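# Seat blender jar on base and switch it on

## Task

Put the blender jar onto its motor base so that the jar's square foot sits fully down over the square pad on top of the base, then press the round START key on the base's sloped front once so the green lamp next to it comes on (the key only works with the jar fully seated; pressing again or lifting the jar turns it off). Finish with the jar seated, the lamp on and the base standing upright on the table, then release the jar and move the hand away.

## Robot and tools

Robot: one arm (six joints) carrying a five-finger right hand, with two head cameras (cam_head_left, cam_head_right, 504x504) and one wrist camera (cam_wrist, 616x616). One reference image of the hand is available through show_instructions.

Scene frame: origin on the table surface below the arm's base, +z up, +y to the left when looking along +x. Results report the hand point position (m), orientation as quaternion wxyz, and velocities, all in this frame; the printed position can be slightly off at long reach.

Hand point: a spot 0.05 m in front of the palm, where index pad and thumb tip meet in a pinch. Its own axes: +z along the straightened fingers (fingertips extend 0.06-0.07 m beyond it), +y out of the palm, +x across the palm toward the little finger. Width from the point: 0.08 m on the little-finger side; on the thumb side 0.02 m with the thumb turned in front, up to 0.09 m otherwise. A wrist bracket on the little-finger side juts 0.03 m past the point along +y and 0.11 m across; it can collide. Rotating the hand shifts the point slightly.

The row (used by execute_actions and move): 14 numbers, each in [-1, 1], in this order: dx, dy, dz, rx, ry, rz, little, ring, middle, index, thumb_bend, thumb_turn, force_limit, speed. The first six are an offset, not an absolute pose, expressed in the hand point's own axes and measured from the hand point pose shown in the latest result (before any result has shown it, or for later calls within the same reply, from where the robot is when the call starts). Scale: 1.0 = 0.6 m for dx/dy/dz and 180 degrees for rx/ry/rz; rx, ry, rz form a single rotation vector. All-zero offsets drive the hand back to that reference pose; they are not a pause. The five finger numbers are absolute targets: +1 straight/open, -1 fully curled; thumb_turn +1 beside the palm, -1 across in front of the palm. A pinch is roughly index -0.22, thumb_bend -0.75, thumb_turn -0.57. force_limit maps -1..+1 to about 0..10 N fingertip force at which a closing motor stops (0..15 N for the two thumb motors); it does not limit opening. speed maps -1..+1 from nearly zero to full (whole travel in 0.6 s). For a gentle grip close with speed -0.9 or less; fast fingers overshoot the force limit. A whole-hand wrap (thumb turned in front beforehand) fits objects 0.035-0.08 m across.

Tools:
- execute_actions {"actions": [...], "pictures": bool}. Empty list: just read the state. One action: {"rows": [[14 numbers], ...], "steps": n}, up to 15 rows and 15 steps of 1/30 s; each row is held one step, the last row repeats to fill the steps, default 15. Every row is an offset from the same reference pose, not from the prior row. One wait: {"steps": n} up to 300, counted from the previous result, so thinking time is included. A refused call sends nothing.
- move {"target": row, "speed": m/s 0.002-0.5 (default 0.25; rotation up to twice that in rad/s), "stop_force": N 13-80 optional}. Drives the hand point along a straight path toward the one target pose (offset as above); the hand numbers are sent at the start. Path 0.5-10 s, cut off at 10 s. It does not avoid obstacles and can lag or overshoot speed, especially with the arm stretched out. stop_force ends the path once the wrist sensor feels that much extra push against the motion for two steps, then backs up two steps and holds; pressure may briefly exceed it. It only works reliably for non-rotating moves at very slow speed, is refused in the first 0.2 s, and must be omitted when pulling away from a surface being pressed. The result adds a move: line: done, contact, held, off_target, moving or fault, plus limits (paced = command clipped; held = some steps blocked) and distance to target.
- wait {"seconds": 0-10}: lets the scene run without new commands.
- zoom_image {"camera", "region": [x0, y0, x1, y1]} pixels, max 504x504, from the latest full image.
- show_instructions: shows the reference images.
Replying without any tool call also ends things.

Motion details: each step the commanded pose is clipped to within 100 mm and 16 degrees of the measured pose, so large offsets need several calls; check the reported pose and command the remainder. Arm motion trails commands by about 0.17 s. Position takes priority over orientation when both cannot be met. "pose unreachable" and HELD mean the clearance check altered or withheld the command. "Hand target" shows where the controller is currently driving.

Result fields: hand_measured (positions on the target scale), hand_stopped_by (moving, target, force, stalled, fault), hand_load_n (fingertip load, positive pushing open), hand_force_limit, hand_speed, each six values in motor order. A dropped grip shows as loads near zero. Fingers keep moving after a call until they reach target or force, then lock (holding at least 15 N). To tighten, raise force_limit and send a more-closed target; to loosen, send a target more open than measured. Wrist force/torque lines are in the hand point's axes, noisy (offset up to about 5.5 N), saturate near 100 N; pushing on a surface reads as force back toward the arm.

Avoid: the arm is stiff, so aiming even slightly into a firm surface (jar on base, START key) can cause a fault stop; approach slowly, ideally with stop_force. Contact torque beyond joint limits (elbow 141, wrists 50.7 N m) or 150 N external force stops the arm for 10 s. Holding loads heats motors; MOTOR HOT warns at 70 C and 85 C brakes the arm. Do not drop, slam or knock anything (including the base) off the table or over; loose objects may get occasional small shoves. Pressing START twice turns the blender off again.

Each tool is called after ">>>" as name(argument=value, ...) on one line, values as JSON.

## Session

>>> execute_actions(actions=[])

Scene clock: 0.00 s of 6600.00 s.
end_effector_position=(+1.0780, -0.2038, +0.1647) hand_measured=(+1.000, +1.000, +1.000, +1.000, +1.000, +1.000) hand_load_n=(+0.0, +0.0, +0.0, +0.0, +0.0, +0.0) hand_stopped_by=(target, target, target, target, target, target) hand_force_limit=0.00 hand_speed=-0.80 end_effector_quat_wxyz=(+0.026, +0.819, +0.572, -0.031) end_effector_velocity=(+0.000, -0.000, +0.002) end_effector_angular_velocity=(-0.000, -0.002, +0.000)
Joint positions: [-0.299 -0.323  0.331  1.562  1.656  0.059]
Joint velocities: [-0.    -0.001 -0.001 -0.    -0.    -0.   ]
Wrist force (N, on the end effector, along its own x y z axes, offset not removed): no reading
Wrist torque (N m, same axes, about the end effector's origin, offset not removed): no reading
Hand target: +1.078, -0.204, +0.165; +0.026, +0.819, +0.572, -0.031

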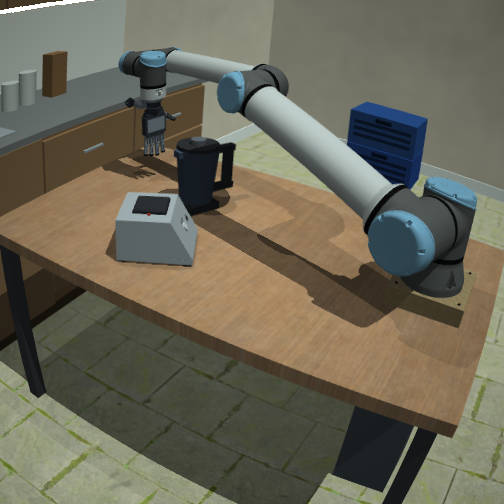

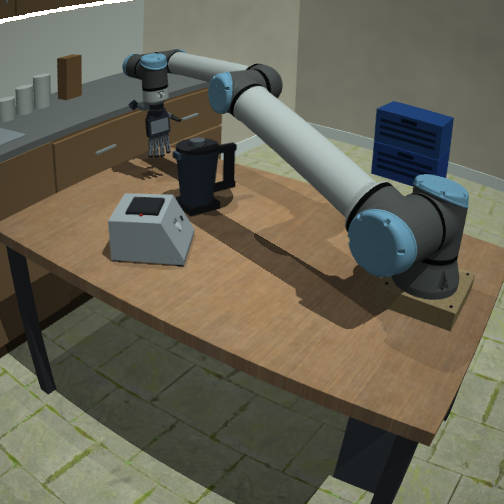

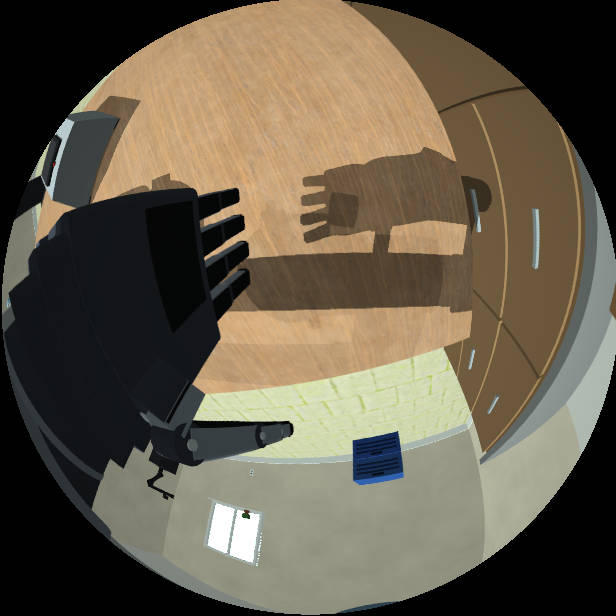

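>>> move(target=[-0.069,-0.075,-0.497,-0.002,0.026,-0.112,1,1,1,1,1,1,0,0])

>>> move(target=[0.39,-0.413,-0.008,0,0,0,1,1,1,1,1,1,0,0])

Scene clock: 7.27 s of 6600.00 s.
end_effector_position=(+1.0262, -0.2033, +0.4640) hand_measured=(+1.000, +1.000, +1.000, +1.000, +1.000, +1.000) hand_load_n=(+0.0, +0.0, +0.0, +0.0, +0.0, +0.0) hand_stopped_by=(target, target, target, target, target, target) hand_force_limit=0.00 hand_speed=0.00 end_effector_quat_wxyz=(+0.017, +0.706, +0.708, +0.012) end_effector_velocity=(-0.000, -0.000, +0.002) end_effector_angular_velocity=(-0.001, -0.003, +0.002)
Joint positions: [-0.36  -0.448  0.035  1.944  1.567 -0.357]
Joint velocities: [-0.001 -0.    -0.005  0.002 -0.    -0.003]
Wrist force (N, on the end effector, along its own x y z axes, offset not removed): [4.1 -1.1 -1.3]
Wrist torque (N m, same axes, about the end effector's origin, offset not removed): [-0.20 -0.60 0.56]
Hand target: +1.026, -0.203, +0.464; +0.017, +0.706, +0.708, +0.013
Off the commanded pose: 0.002 m, 2 deg.
elbow stopped short: the move would have taken joint 3 (elbow) straighter than the controller allows; a more bent joint 3 avoids this.
After step 90, 2.47 s passed at rest.
move: done

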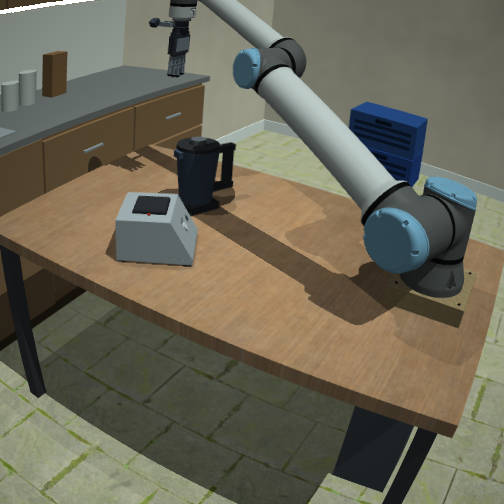

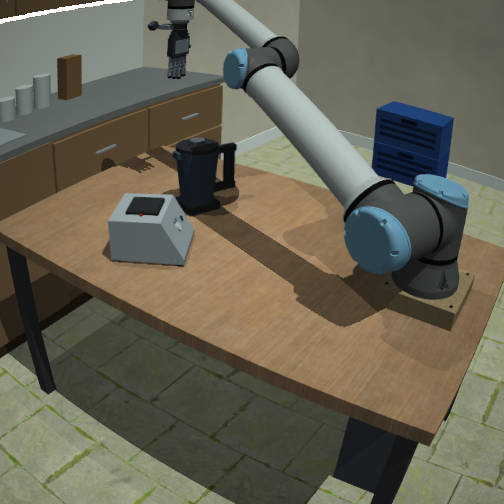

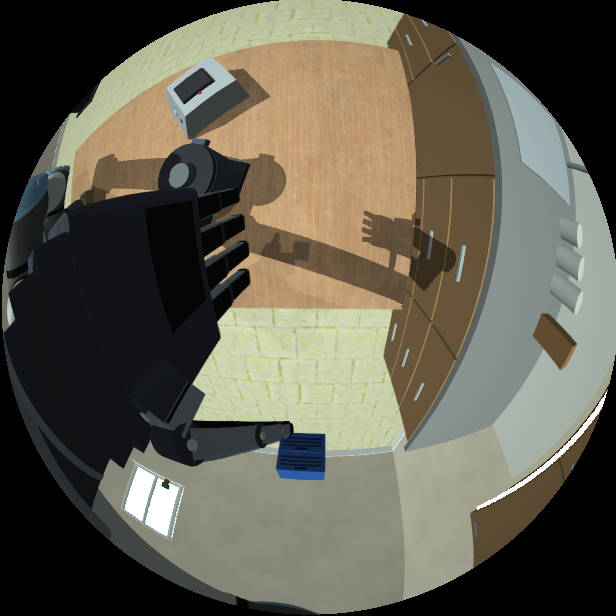

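Scene clock: 9.20 s of 6600.00 s.
end_effector_position=(+0.7778, +0.0298, +0.4571) hand_measured=(+1.000, +1.000, +1.000, +1.000, +1.000, +1.000) hand_load_n=(+0.0, +0.0, +0.0, +0.0, +0.0, +0.0) hand_stopped_by=(target, target, target, target, target, target) hand_force_limit=0.00 hand_speed=0.00 end_effector_quat_wxyz=(+0.017, +0.706, +0.708, +0.012) end_effector_velocity=(-0.001, +0.001, +0.000) end_effector_angular_velocity=(-0.001, -0.001, +0.001)
Joint positions: [-0.162 -1.163  1.294  1.401  1.575 -0.159]
Joint velocities: [ 0.002 -0.003  0.004 -0.002  0.001  0.001]
Wrist force (N, on the end effector, along its own x y z axes, offset not removed): [3.2 3.8 -1.6]
Wrist torque (N m, same axes, about the end effector's origin, offset not removed): [0.49 -0.38 0.72]
Hand target: +0.778, +0.030, +0.457; +0.017, +0.706, +0.708, +0.012
Off the commanded pose: 0.000 m, 0 deg.
move: done

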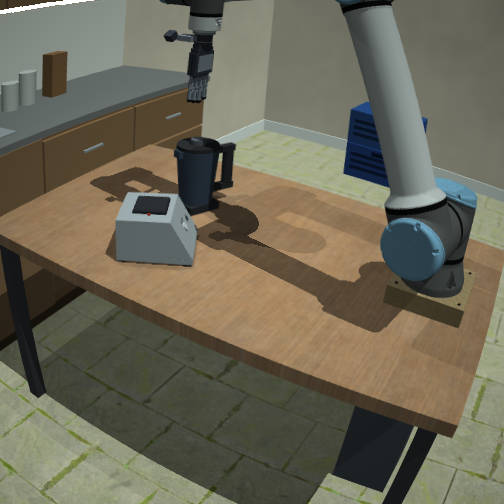

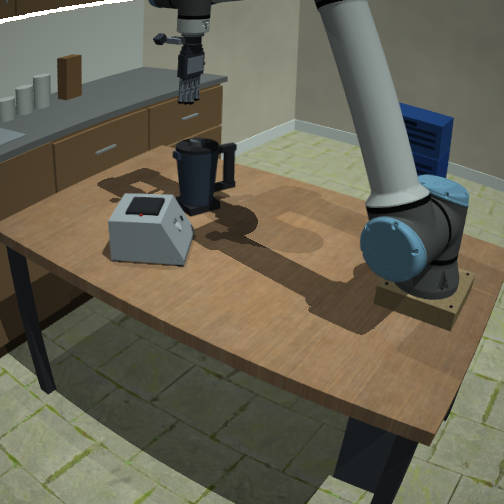

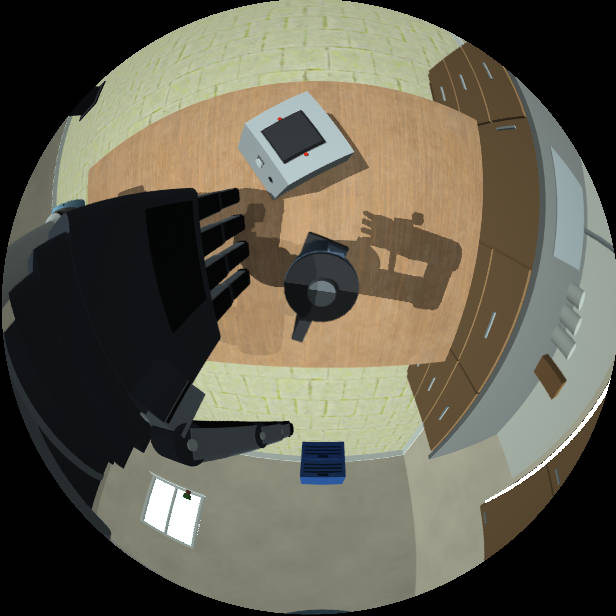

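>>> move(target=[-0.288,-0.24,0.06,-0.385,-0.385,-0.385,1,1,1,1,0.4,-1,0,0])

>>> move(target=[0.43,0,0,0.111,0.013,0,1,1,1,1,0.4,-1,0,0])

Scene clock: 20.00 s of 6600.00 s.
end_effector_position=(+0.6356, -0.1437, +0.4169) hand_measured=(+1.000, +1.000, +1.000, +1.000, +0.400, -1.000) hand_load_n=(+0.0, +0.0, +0.0, +0.0, +0.0, +0.0) hand_stopped_by=(target, target, target, target, target, target) hand_force_limit=0.00 hand_speed=0.00 end_effector_quat_wxyz=(+0.721, -0.004, +0.693, -0.001) end_effector_velocity=(-0.000, -0.001, +0.001) end_effector_angular_velocity=(-0.003, -0.011, +0.007)
Joint positions: [-0.932 -1.692  2.349 -0.718  0.641 -1.532]
Joint velocities: [-0.003  0.002  0.003 -0.024 -0.009  0.012]
Wrist force (N, on the end effector, along its own x y z axes, offset not removed): [4.5 -5.4 1.6]
Wrist torque (N m, same axes, about the end effector's origin, offset not removed): [-1.09 -0.54 0.40]
Hand target: +0.636, -0.144, +0.417; +0.722, -0.004, +0.692, -0.001
Off the commanded pose: 0.001 m, 0 deg.
After step 90, 3.10 s passed at rest.
move: done

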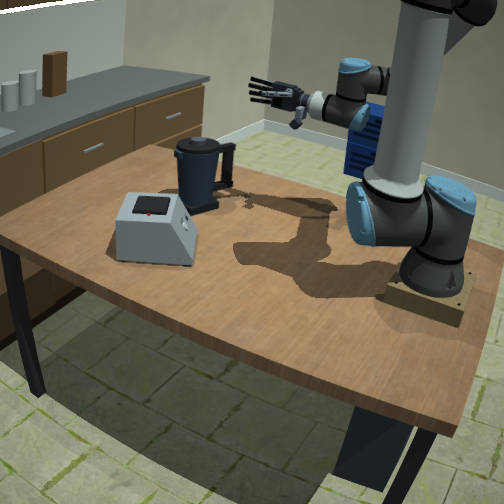

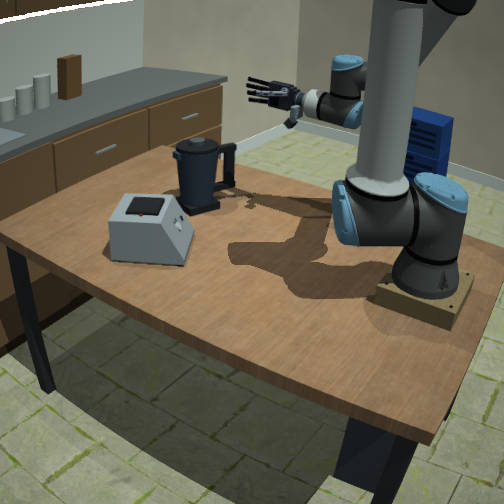

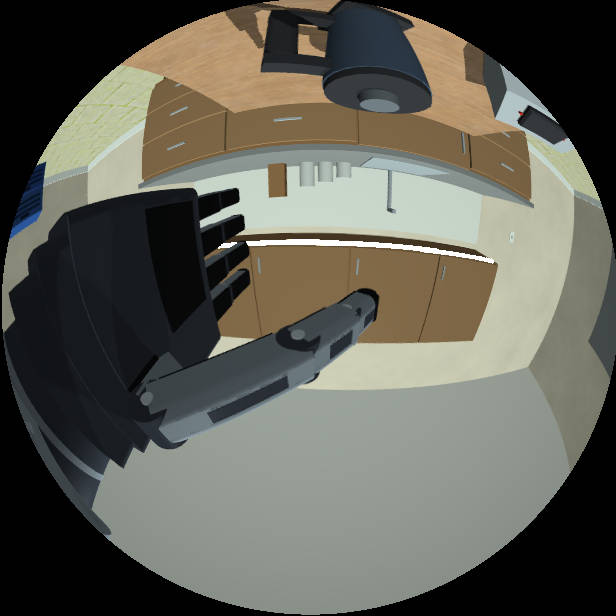

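Scene clock: 21.63 s of 6600.00 s.
end_effector_position=(+0.6458, -0.1454, +0.1593) hand_measured=(+1.000, +1.000, +1.000, +1.000, +0.400, -1.000) hand_load_n=(+0.0, +0.0, +0.0, +0.0, +0.0, +0.0) hand_stopped_by=(target, target, target, target, target, target) hand_force_limit=0.00 hand_speed=0.00 end_effector_quat_wxyz=(+0.697, +0.121, +0.697, -0.121) end_effector_velocity=(+0.000, -0.000, -0.002) end_effector_angular_velocity=(-0.000, -0.002, -0.004)
Joint positions: [-0.758 -1.194  2.546 -1.35   1.164 -1.576]
Joint velocities: [ 0.003  0.007  0.    -0.009  0.006  0.001]
Wrist force (N, on the end effector, along its own x y z axes, offset not removed): [-0.1 -5.6 0.5]
Wrist torque (N m, same axes, about the end effector's origin, offset not removed): [-0.87 0.13 0.24]
Hand target: +0.646, -0.145, +0.159; +0.697, +0.121, +0.696, -0.121
Off the commanded pose: 0.000 m, 0 deg.
move: done

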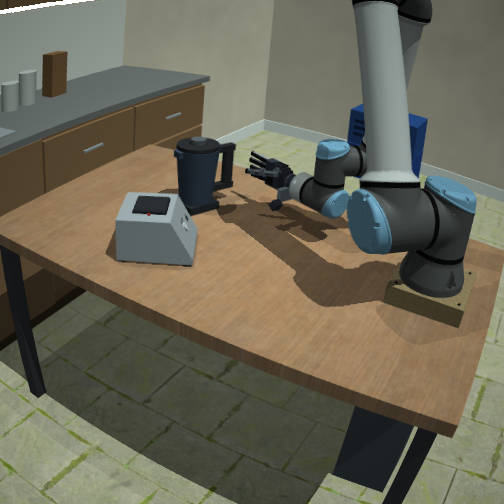

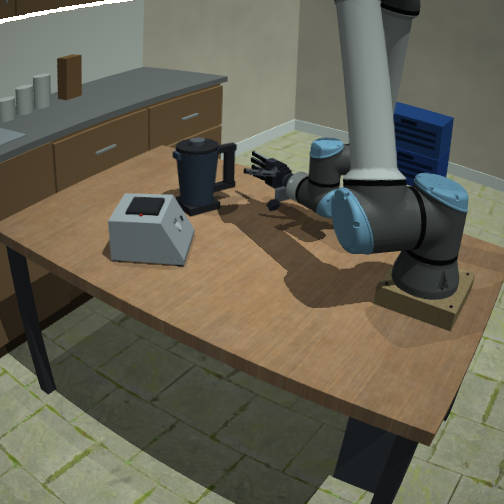

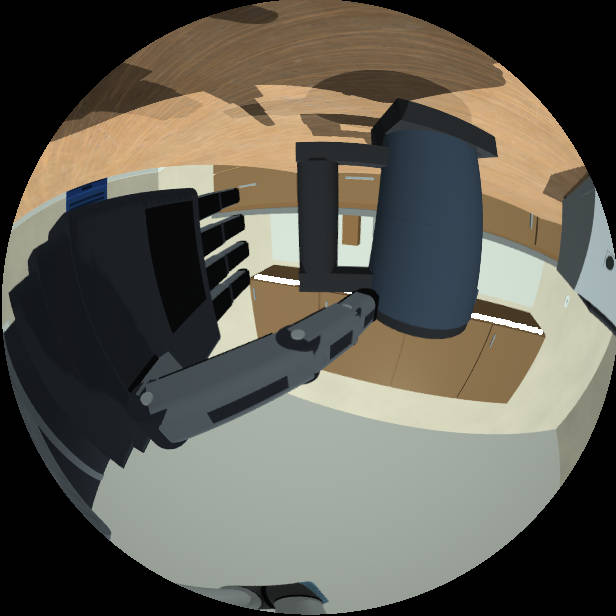

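Nearly identical to scene 1's view. Repeat the approach.

>>> move(target=[0.011,0.017,0.21,0,0,0,1,1,1,1,0.4,-1,0,0.5], speed=0.1)

>>> move(target=[0,0.02,0.015,0,0,0,1,1,1,1,0.4,-1,0,0.5], speed=0.03)

Scene clock: 26.77 s of 6600.00 s.
end_effector_position=(+0.7676, -0.1784, +0.1527) hand_measured=(+1.000, +1.000, +1.000, +1.000, +0.400, -1.000) hand_load_n=(+0.0, +0.0, +0.0, +0.0, +0.0, +0.0) hand_stopped_by=(target, target, target, target, target, target) hand_force_limit=0.00 hand_speed=0.50 end_effector_quat_wxyz=(+0.697, +0.121, +0.697, -0.121) end_effector_velocity=(+0.002, -0.001, -0.000) end_effector_angular_velocity=(+0.000, +0.000, -0.001)
Joint positions: [-0.633 -1.082  2.297 -1.214  1.288 -1.576]
Joint velocities: [ 0.001  0.002 -0.004  0.002  0.002  0.   ]
Wrist force (N, on the end effector, along its own x y z axes, offset not removed): [1.3 -3.0 2.3]
Wrist torque (N m, same axes, about the end effector's origin, offset not removed): [-0.78 -0.27 0.59]
Hand target: +0.768, -0.178, +0.153; +0.697, +0.121, +0.697, -0.121
Off the commanded pose: 0.000 m, 0 deg.
After step 90, 0.40 s passed at rest.
move: done

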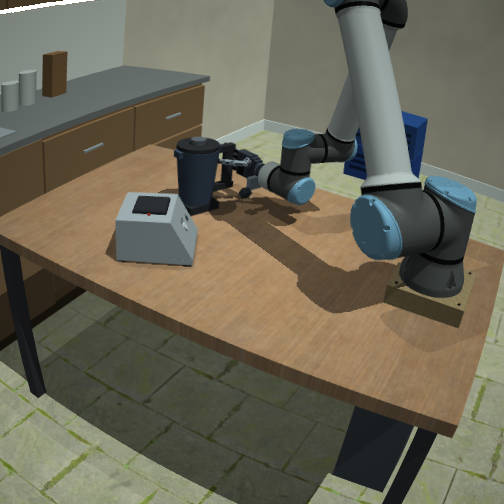

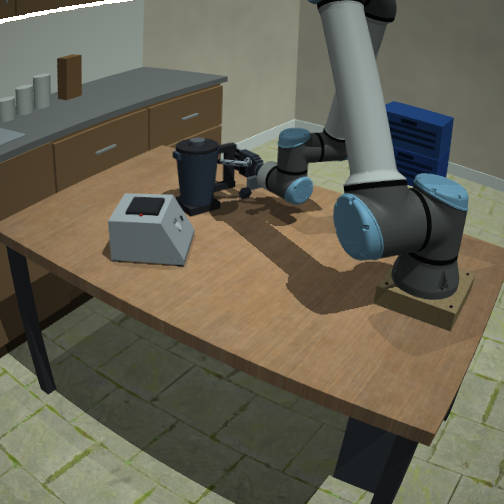

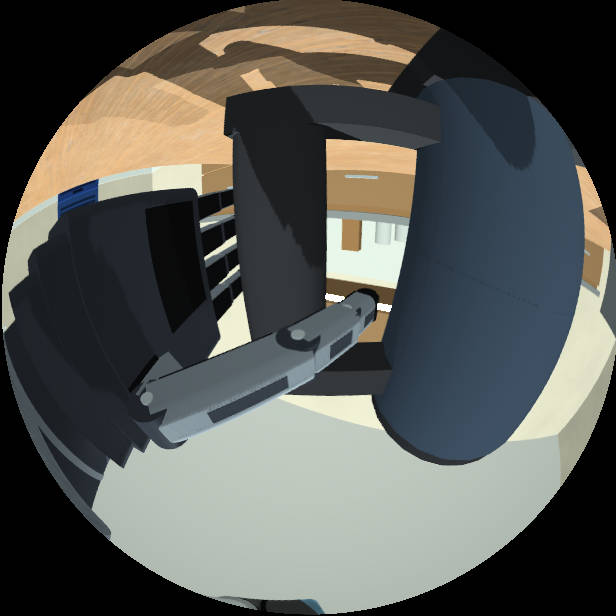

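Scene clock: 27.60 s of 6600.00 s.
end_effector_position=(+0.7800, -0.1703, +0.1527) hand_measured=(+1.000, +1.000, +1.000, +1.000, +0.400, -1.000) hand_load_n=(+0.0, +0.0, +0.0, +0.0, +0.0, +0.0) hand_stopped_by=(target, target, target, target, target, target) hand_force_limit=0.00 hand_speed=0.50 end_effector_quat_wxyz=(+0.697, +0.121, +0.696, -0.121) end_effector_velocity=(+0.002, +0.001, +0.001) end_effector_angular_velocity=(-0.001, -0.001, +0.000)
Joint positions: [-0.605 -1.074  2.278 -1.203  1.316 -1.576]
Joint velocities: [ 0.003  0.    -0.003  0.002  0.003 -0.   ]
Wrist force (N, on the end effector, along its own x y z axes, offset not removed): [2.8 -3.2 -1.1]
Wrist torque (N m, same axes, about the end effector's origin, offset not removed): [-0.54 -0.20 0.38]
Hand target: +0.780, -0.170, +0.153; +0.697, +0.121, +0.696, -0.121
Off the commanded pose: 0.000 m, 0 deg.
move: done

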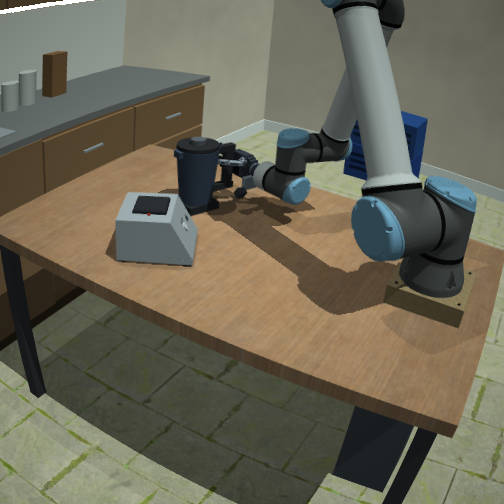

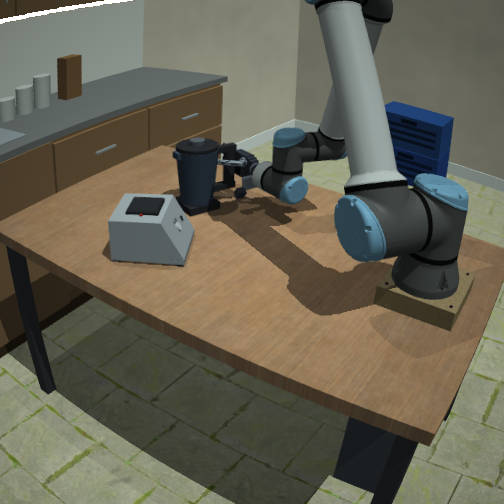

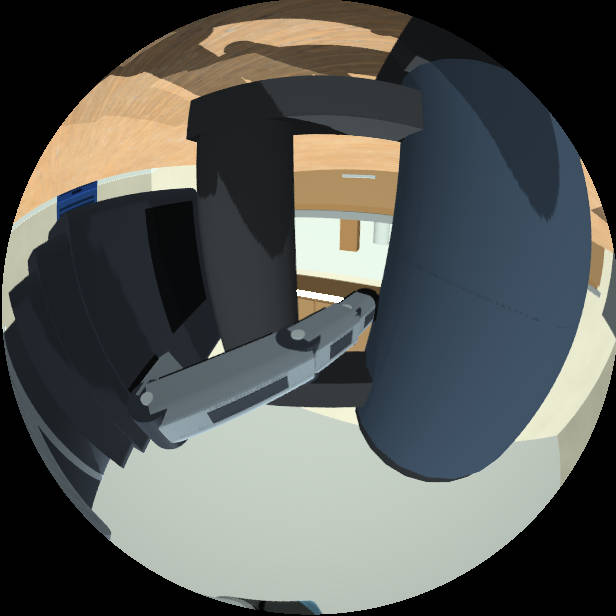

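>>> move(target=[0,0,0,0,0,0,-1,-1,-1,-1,-1,-1,0.8,-0.5])

>>> move(target=[-0.275,0,0,0,0,0,-1,-1,-1,-1,-1,-1,0.8,-0.5], speed=0.1)

>>> move(target=[0,0.545,-0.135,-0.322,0,0,-1,-1,-1,-1,-1,-1,0.8,-0.5], speed=0.12)

>>> zoom_image(camera="cam_head_left", region=[95, 160, 215, 270])

>>> zoom_image(camera="cam_head_right", region=[95, 160, 215, 270])

Scene clock: 36.40 s of 6600.00 s.
end_effector_position=(+0.7800, -0.1703, +0.1527) hand_measured=(-0.828, -0.812, -0.272, -0.354, -0.452, -1.000) hand_load_n=(+9.5, +10.5, +8.0, +8.0, +13.5, -2.0) hand_stopped_by=(force, force, force, force, force, target) hand_force_limit=0.80 hand_speed=-0.50 end_effector_quat_wxyz=(+0.697, +0.121, +0.696, -0.121) end_effector_velocity=(+0.001, -0.001, +0.001) end_effector_angular_velocity=(-0.001, -0.001, -0.000)
Joint positions: [-0.605 -1.074  2.278 -1.203  1.316 -1.576]
Joint velocities: [-0.    -0.    -0.001 -0.     0.     0.   ]
Wrist force (N, on the end effector, along its own x y z axes, offset not removed): [3.9 -1.0 2.2]
Wrist torque (N m, same axes, about the end effector's origin, offset not removed): [-0.32 -0.83 0.90]
Hand target: +0.780, -0.170, +0.153; +0.697, +0.121, +0.696, -0.121
Off the commanded pose: 0.000 m, 0 deg.
After step 90, 3.33 s passed at rest.
move: done

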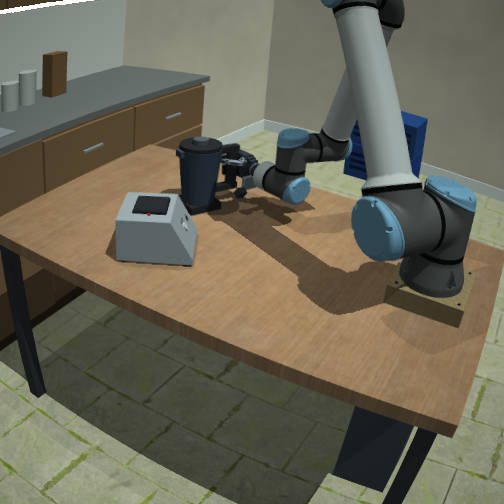

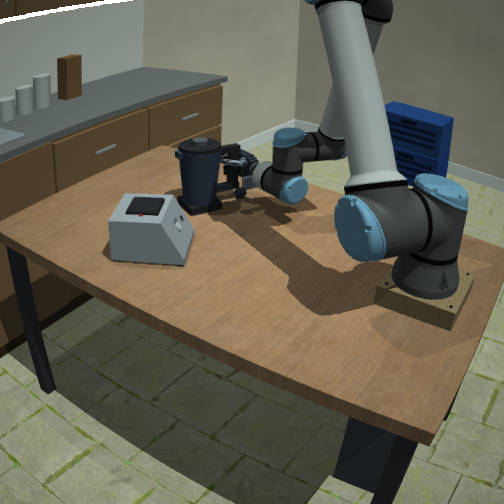

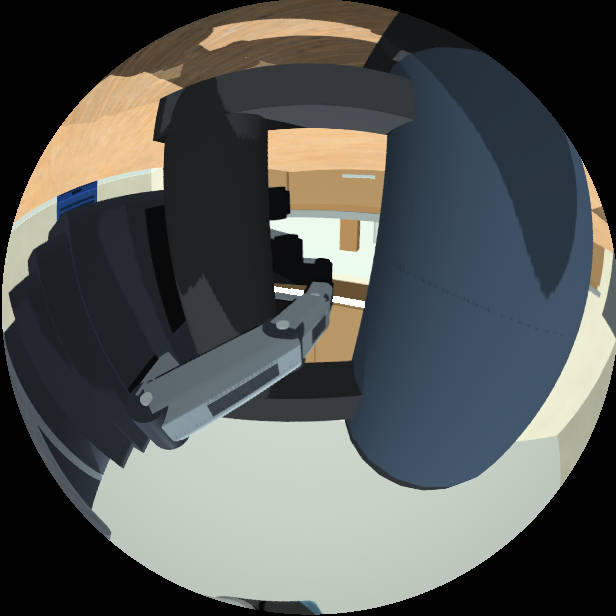

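Scene clock: 38.50 s of 6600.00 s.
end_effector_position=(+0.7801, -0.1703, +0.3175) hand_measured=(-0.828, -0.812, -0.272, -0.354, -0.452, -1.000) hand_load_n=(+1.0, +9.5, +8.5, +8.5, +13.5, -2.0) hand_stopped_by=(force, force, force, force, force, target) hand_force_limit=0.80 hand_speed=-0.50 end_effector_quat_wxyz=(+0.697, +0.121, +0.696, -0.121) end_effector_velocity=(+0.001, -0.001, +0.003) end_effector_angular_velocity=(-0.002, -0.001, -0.000)
Joint positions: [-0.603 -1.371  2.224 -0.852  1.318 -1.576]
Joint velocities: [ 0.    -0.003 -0.003  0.005  0.    -0.001]
Wrist force (N, on the end effector, along its own x y z axes, offset not removed): [9.8 -3.7 4.3]
Wrist torque (N m, same axes, about the end effector's origin, offset not removed): [-0.93 -0.65 -0.41]
Hand target: +0.780, -0.170, +0.318; +0.697, +0.121, +0.696, -0.121
Off the commanded pose: 0.000 m, 0 deg.
move: done

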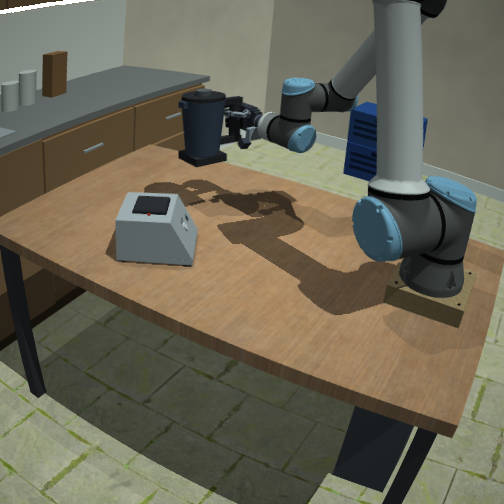

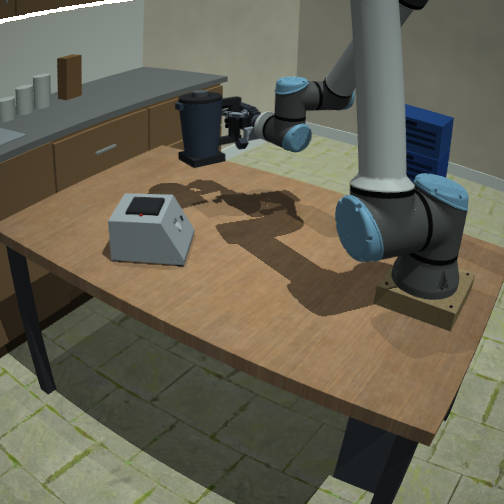

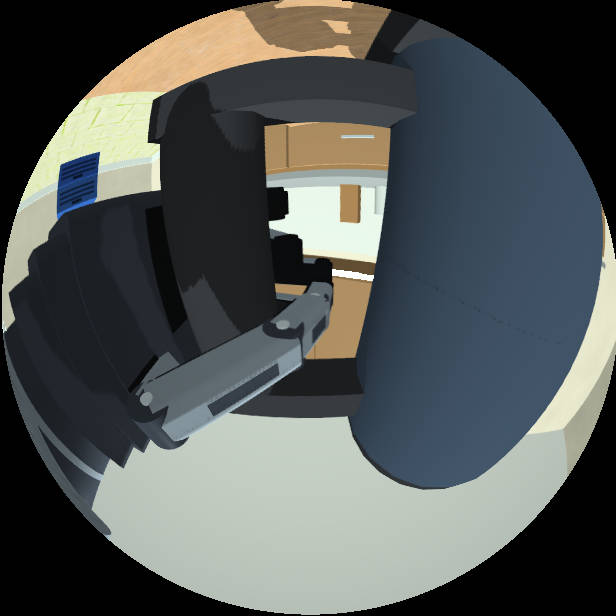

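Scene clock: 43.13 s of 6600.00 s.
end_effector_position=(+0.8144, +0.1646, +0.3174) hand_measured=(-0.828, -0.812, -0.272, -0.354, -0.452, -1.000) hand_load_n=(+1.0, +9.5, +8.5, +8.5, +13.5, -2.0) hand_stopped_by=(force, force, force, force, force, target) hand_force_limit=0.80 hand_speed=-0.50 end_effector_quat_wxyz=(+0.668, -0.231, +0.668, +0.231) end_effector_velocity=(+0.000, +0.002, -0.000) end_effector_angular_velocity=(-0.000, +0.000, +0.005)
Joint positions: [-0.353 -1.209  1.994 -0.777  0.558 -1.579]
Joint velocities: [ 0.002  0.002 -0.003  0.002 -0.003 -0.001]
Wrist force (N, on the end effector, along its own x y z axes, offset not removed): [12.1 -3.3 2.5]
Wrist torque (N m, same axes, about the end effector's origin, offset not removed): [-0.81 -0.87 -0.13]
Hand target: +0.814, +0.165, +0.317; +0.668, -0.231, +0.668, +0.231
Off the commanded pose: 0.000 m, 0 deg.
move: done

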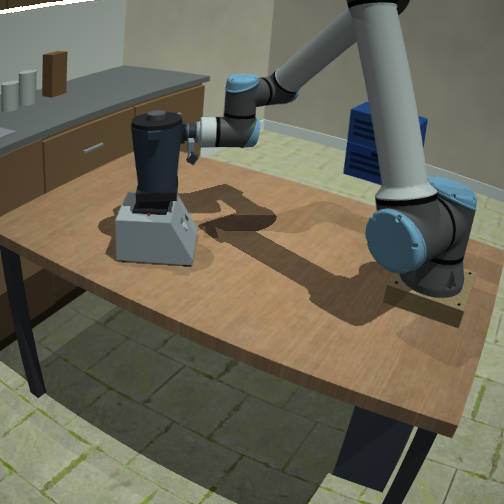

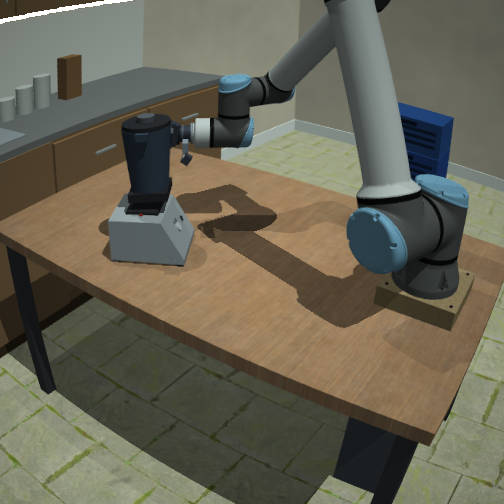

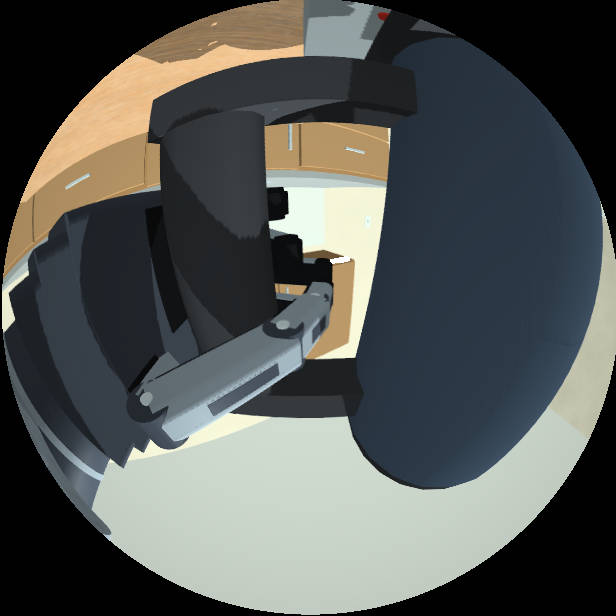

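Region (95, 160, 215, 270) of cam_head_left's 504x504 image, scaled by 4.200, with more detail than that image has; it fills the top 462 rows of this view, and the rest is white.

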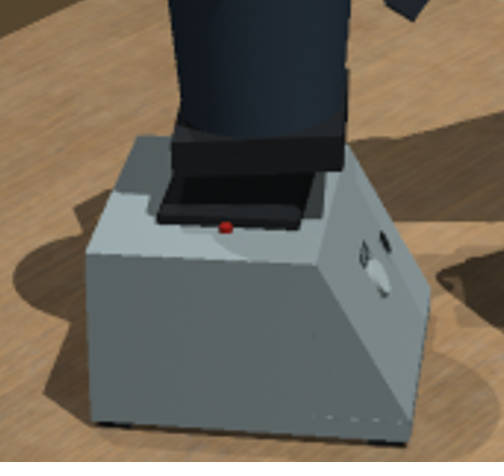

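Region (95, 160, 215, 270) of cam_head_right's 504x504 image, scaled by 4.200, with more detail than that image has; it fills the top 462 rows of this view, and the rest is white.

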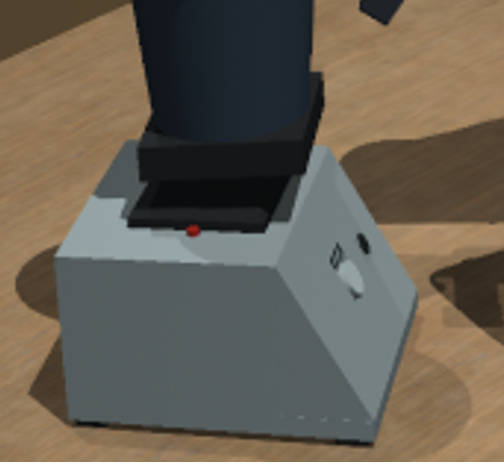

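>>> move(target=[0.025,0,0,0.044,0,0,-1,-1,-1,-1,-1,-1,0.8,-0.5], speed=0.05)

>>> zoom_image(camera="cam_head_left", region=[95, 160, 215, 270])

>>> zoom_image(camera="cam_head_right", region=[95, 160, 215, 270])

Scene clock: 48.23 s of 6600.00 s.
end_effector_position=(+0.8144, +0.1646, +0.3025) hand_measured=(-0.828, -0.812, -0.272, -0.354, -0.452, -1.000) hand_load_n=(+1.0, +9.5, +8.5, +8.5, +13.5, -2.0) hand_stopped_by=(force, force, force, force, force, target) hand_force_limit=0.80 hand_speed=-0.50 end_effector_quat_wxyz=(+0.683, -0.185, +0.682, +0.185) end_effector_velocity=(+0.001, -0.000, -0.001) end_effector_angular_velocity=(-0.000, -0.001, -0.012)
Joint positions: [-0.328 -1.227  2.06  -0.826  0.72  -1.577]
Joint velocities: [ 0.003 -0.001  0.004 -0.005  0.015  0.001]
Wrist force (N, on the end effector, along its own x y z axes, offset not removed): [8.7 -4.3 4.0]
Wrist torque (N m, same axes, about the end effector's origin, offset not removed): [-0.77 -0.56 -0.40]
Hand target: +0.814, +0.165, +0.302; +0.683, -0.185, +0.682, +0.185
Off the commanded pose: 0.000 m, 0 deg.
After step 90, 0.43 s passed at rest.
move: done

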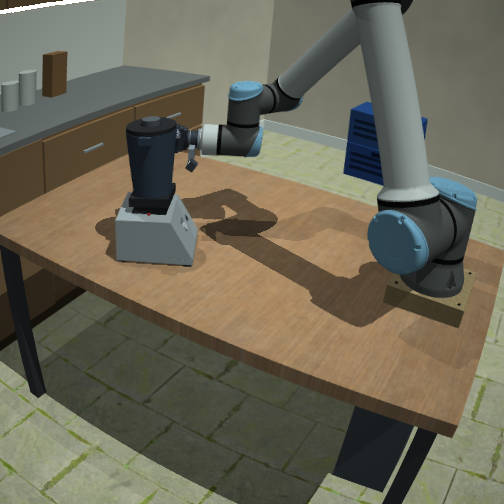

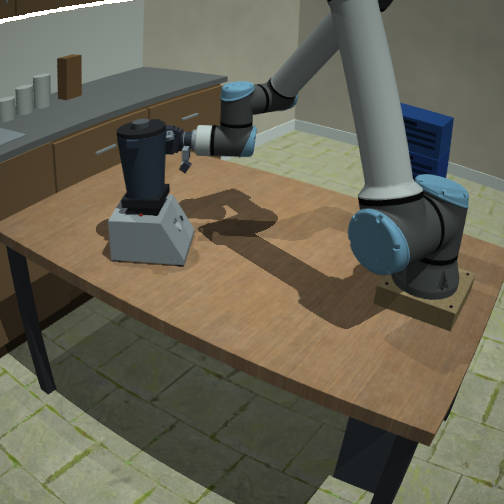

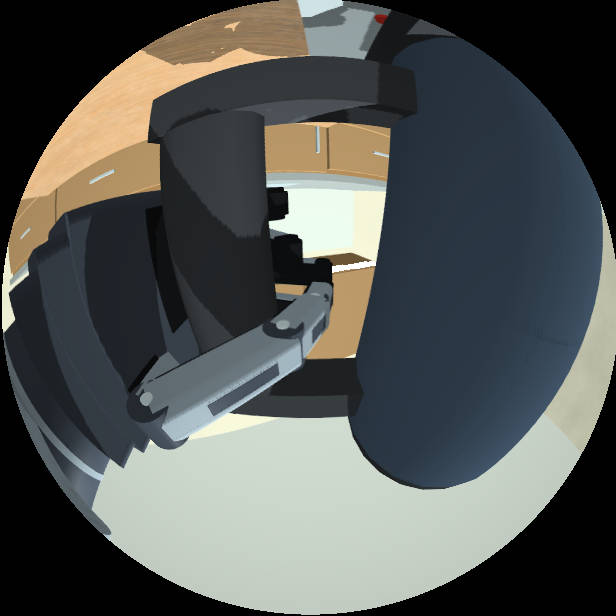

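Region (95, 160, 215, 270) of cam_head_left's 504x504 image, scaled by 4.200, with more detail than that image has; it fills the top 462 rows of this view, and the rest is white.

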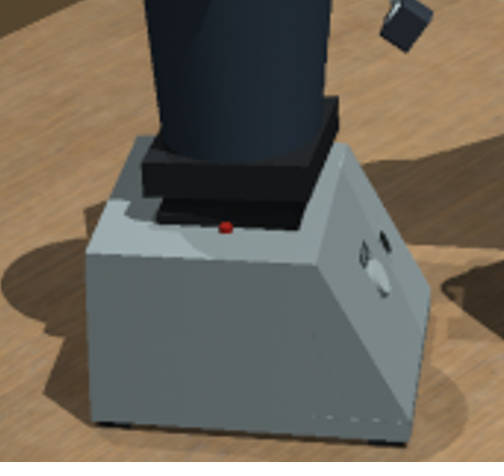

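Region (95, 160, 215, 270) of cam_head_right's 504x504 image, scaled by 4.200, with more detail than that image has; it fills the top 462 rows of this view, and the rest is white.

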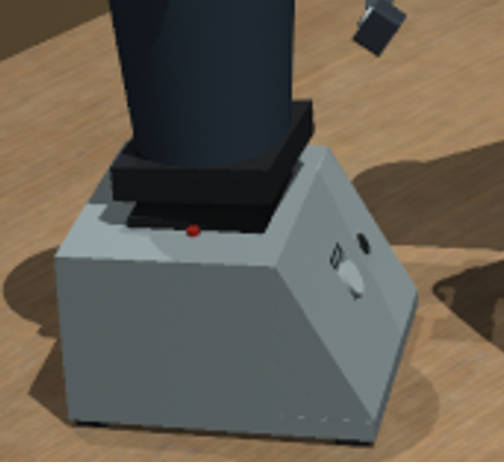

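Looks aligned; nudge forward 2 mm while lowering.

>>> move(target=[0.045,0.004,-0.002,0,0,0,-1,-1,-1,-1,-1,-1,0.8,-0.5], speed=0.008, stop_force=13)

>>> zoom_image(camera="cam_head_left", region=[95, 160, 215, 270])

>>> zoom_image(camera="cam_head_right", region=[95, 160, 215, 270])

Scene clock: 58.40 s of 6600.00 s.
end_effector_position=(+0.8128, +0.1657, +0.2832) hand_measured=(-0.828, -0.812, -0.272, -0.354, -0.452, -1.000) hand_load_n=(+3.5, +8.5, +8.5, +8.5, +13.5, -1.5) hand_stopped_by=(force, force, force, force, force, target) hand_force_limit=0.80 hand_speed=-0.50 end_effector_quat_wxyz=(+0.683, -0.185, +0.682, +0.185) end_effector_velocity=(+0.001, -0.000, +0.003) end_effector_angular_velocity=(+0.000, +0.001, -0.000)
Joint positions: [-0.327 -1.202  2.073 -0.864  0.721 -1.577]
Joint velocities: [ 0.    -0.003 -0.003  0.007  0.     0.   ]
Wrist force (N, on the end effector, along its own x y z axes, offset not removed): [-8.9 -7.2 5.6]
Wrist torque (N m, same axes, about the end effector's origin, offset not removed): [-0.65 -0.66 0.61]
Hand target: +0.813, +0.166, +0.284; +0.683, -0.185, +0.682, +0.185
Off the commanded pose: 0.008 m, 0 deg.
After step 90, 4.37 s passed at rest.
move: contact

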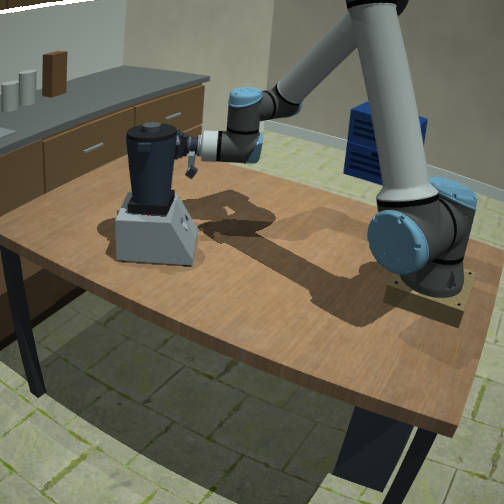

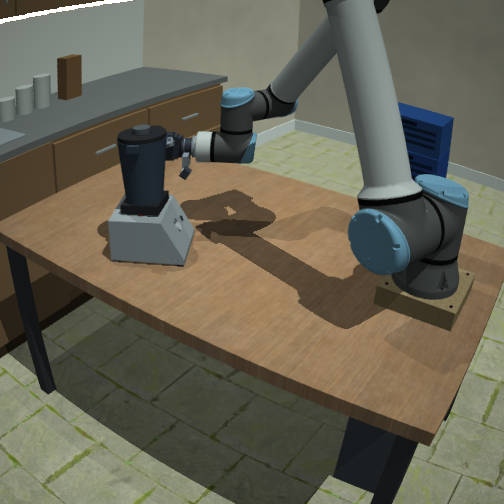

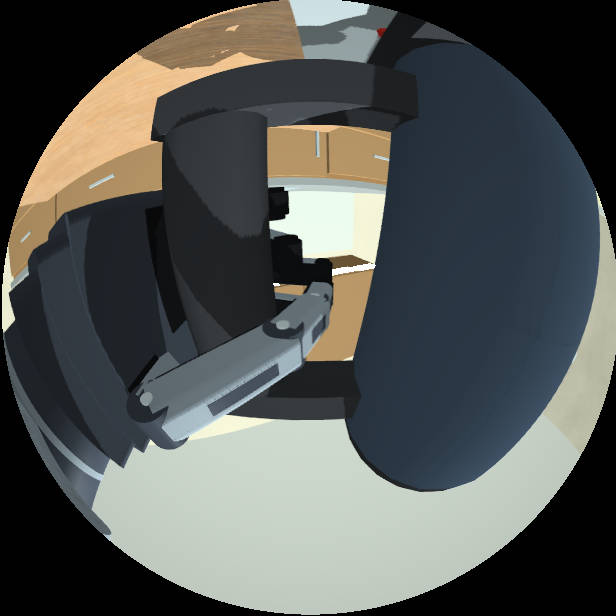

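Region (95, 160, 215, 270) of cam_head_left's 504x504 image, scaled by 4.200, with more detail than that image has; it fills the top 462 rows of this view, and the rest is white.

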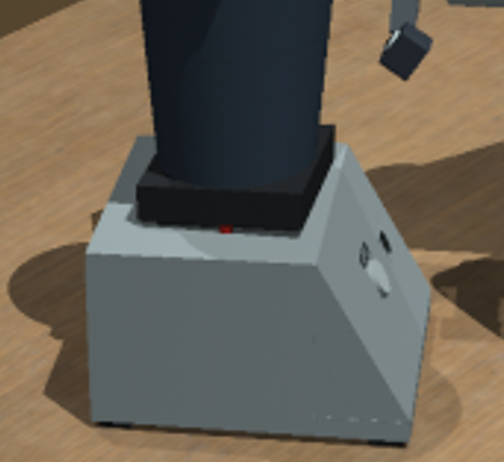

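Region (95, 160, 215, 270) of cam_head_right's 504x504 image, scaled by 4.200, with more detail than that image has; it fills the top 462 rows of this view, and the rest is white.

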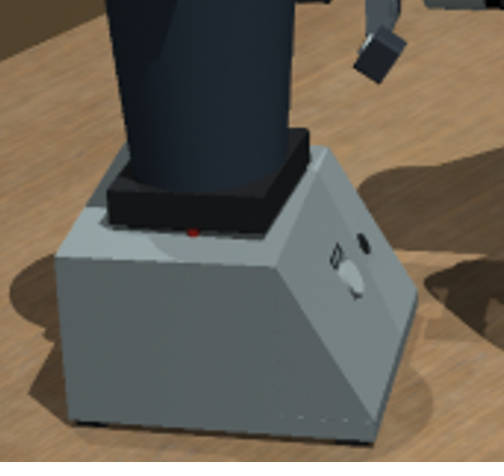

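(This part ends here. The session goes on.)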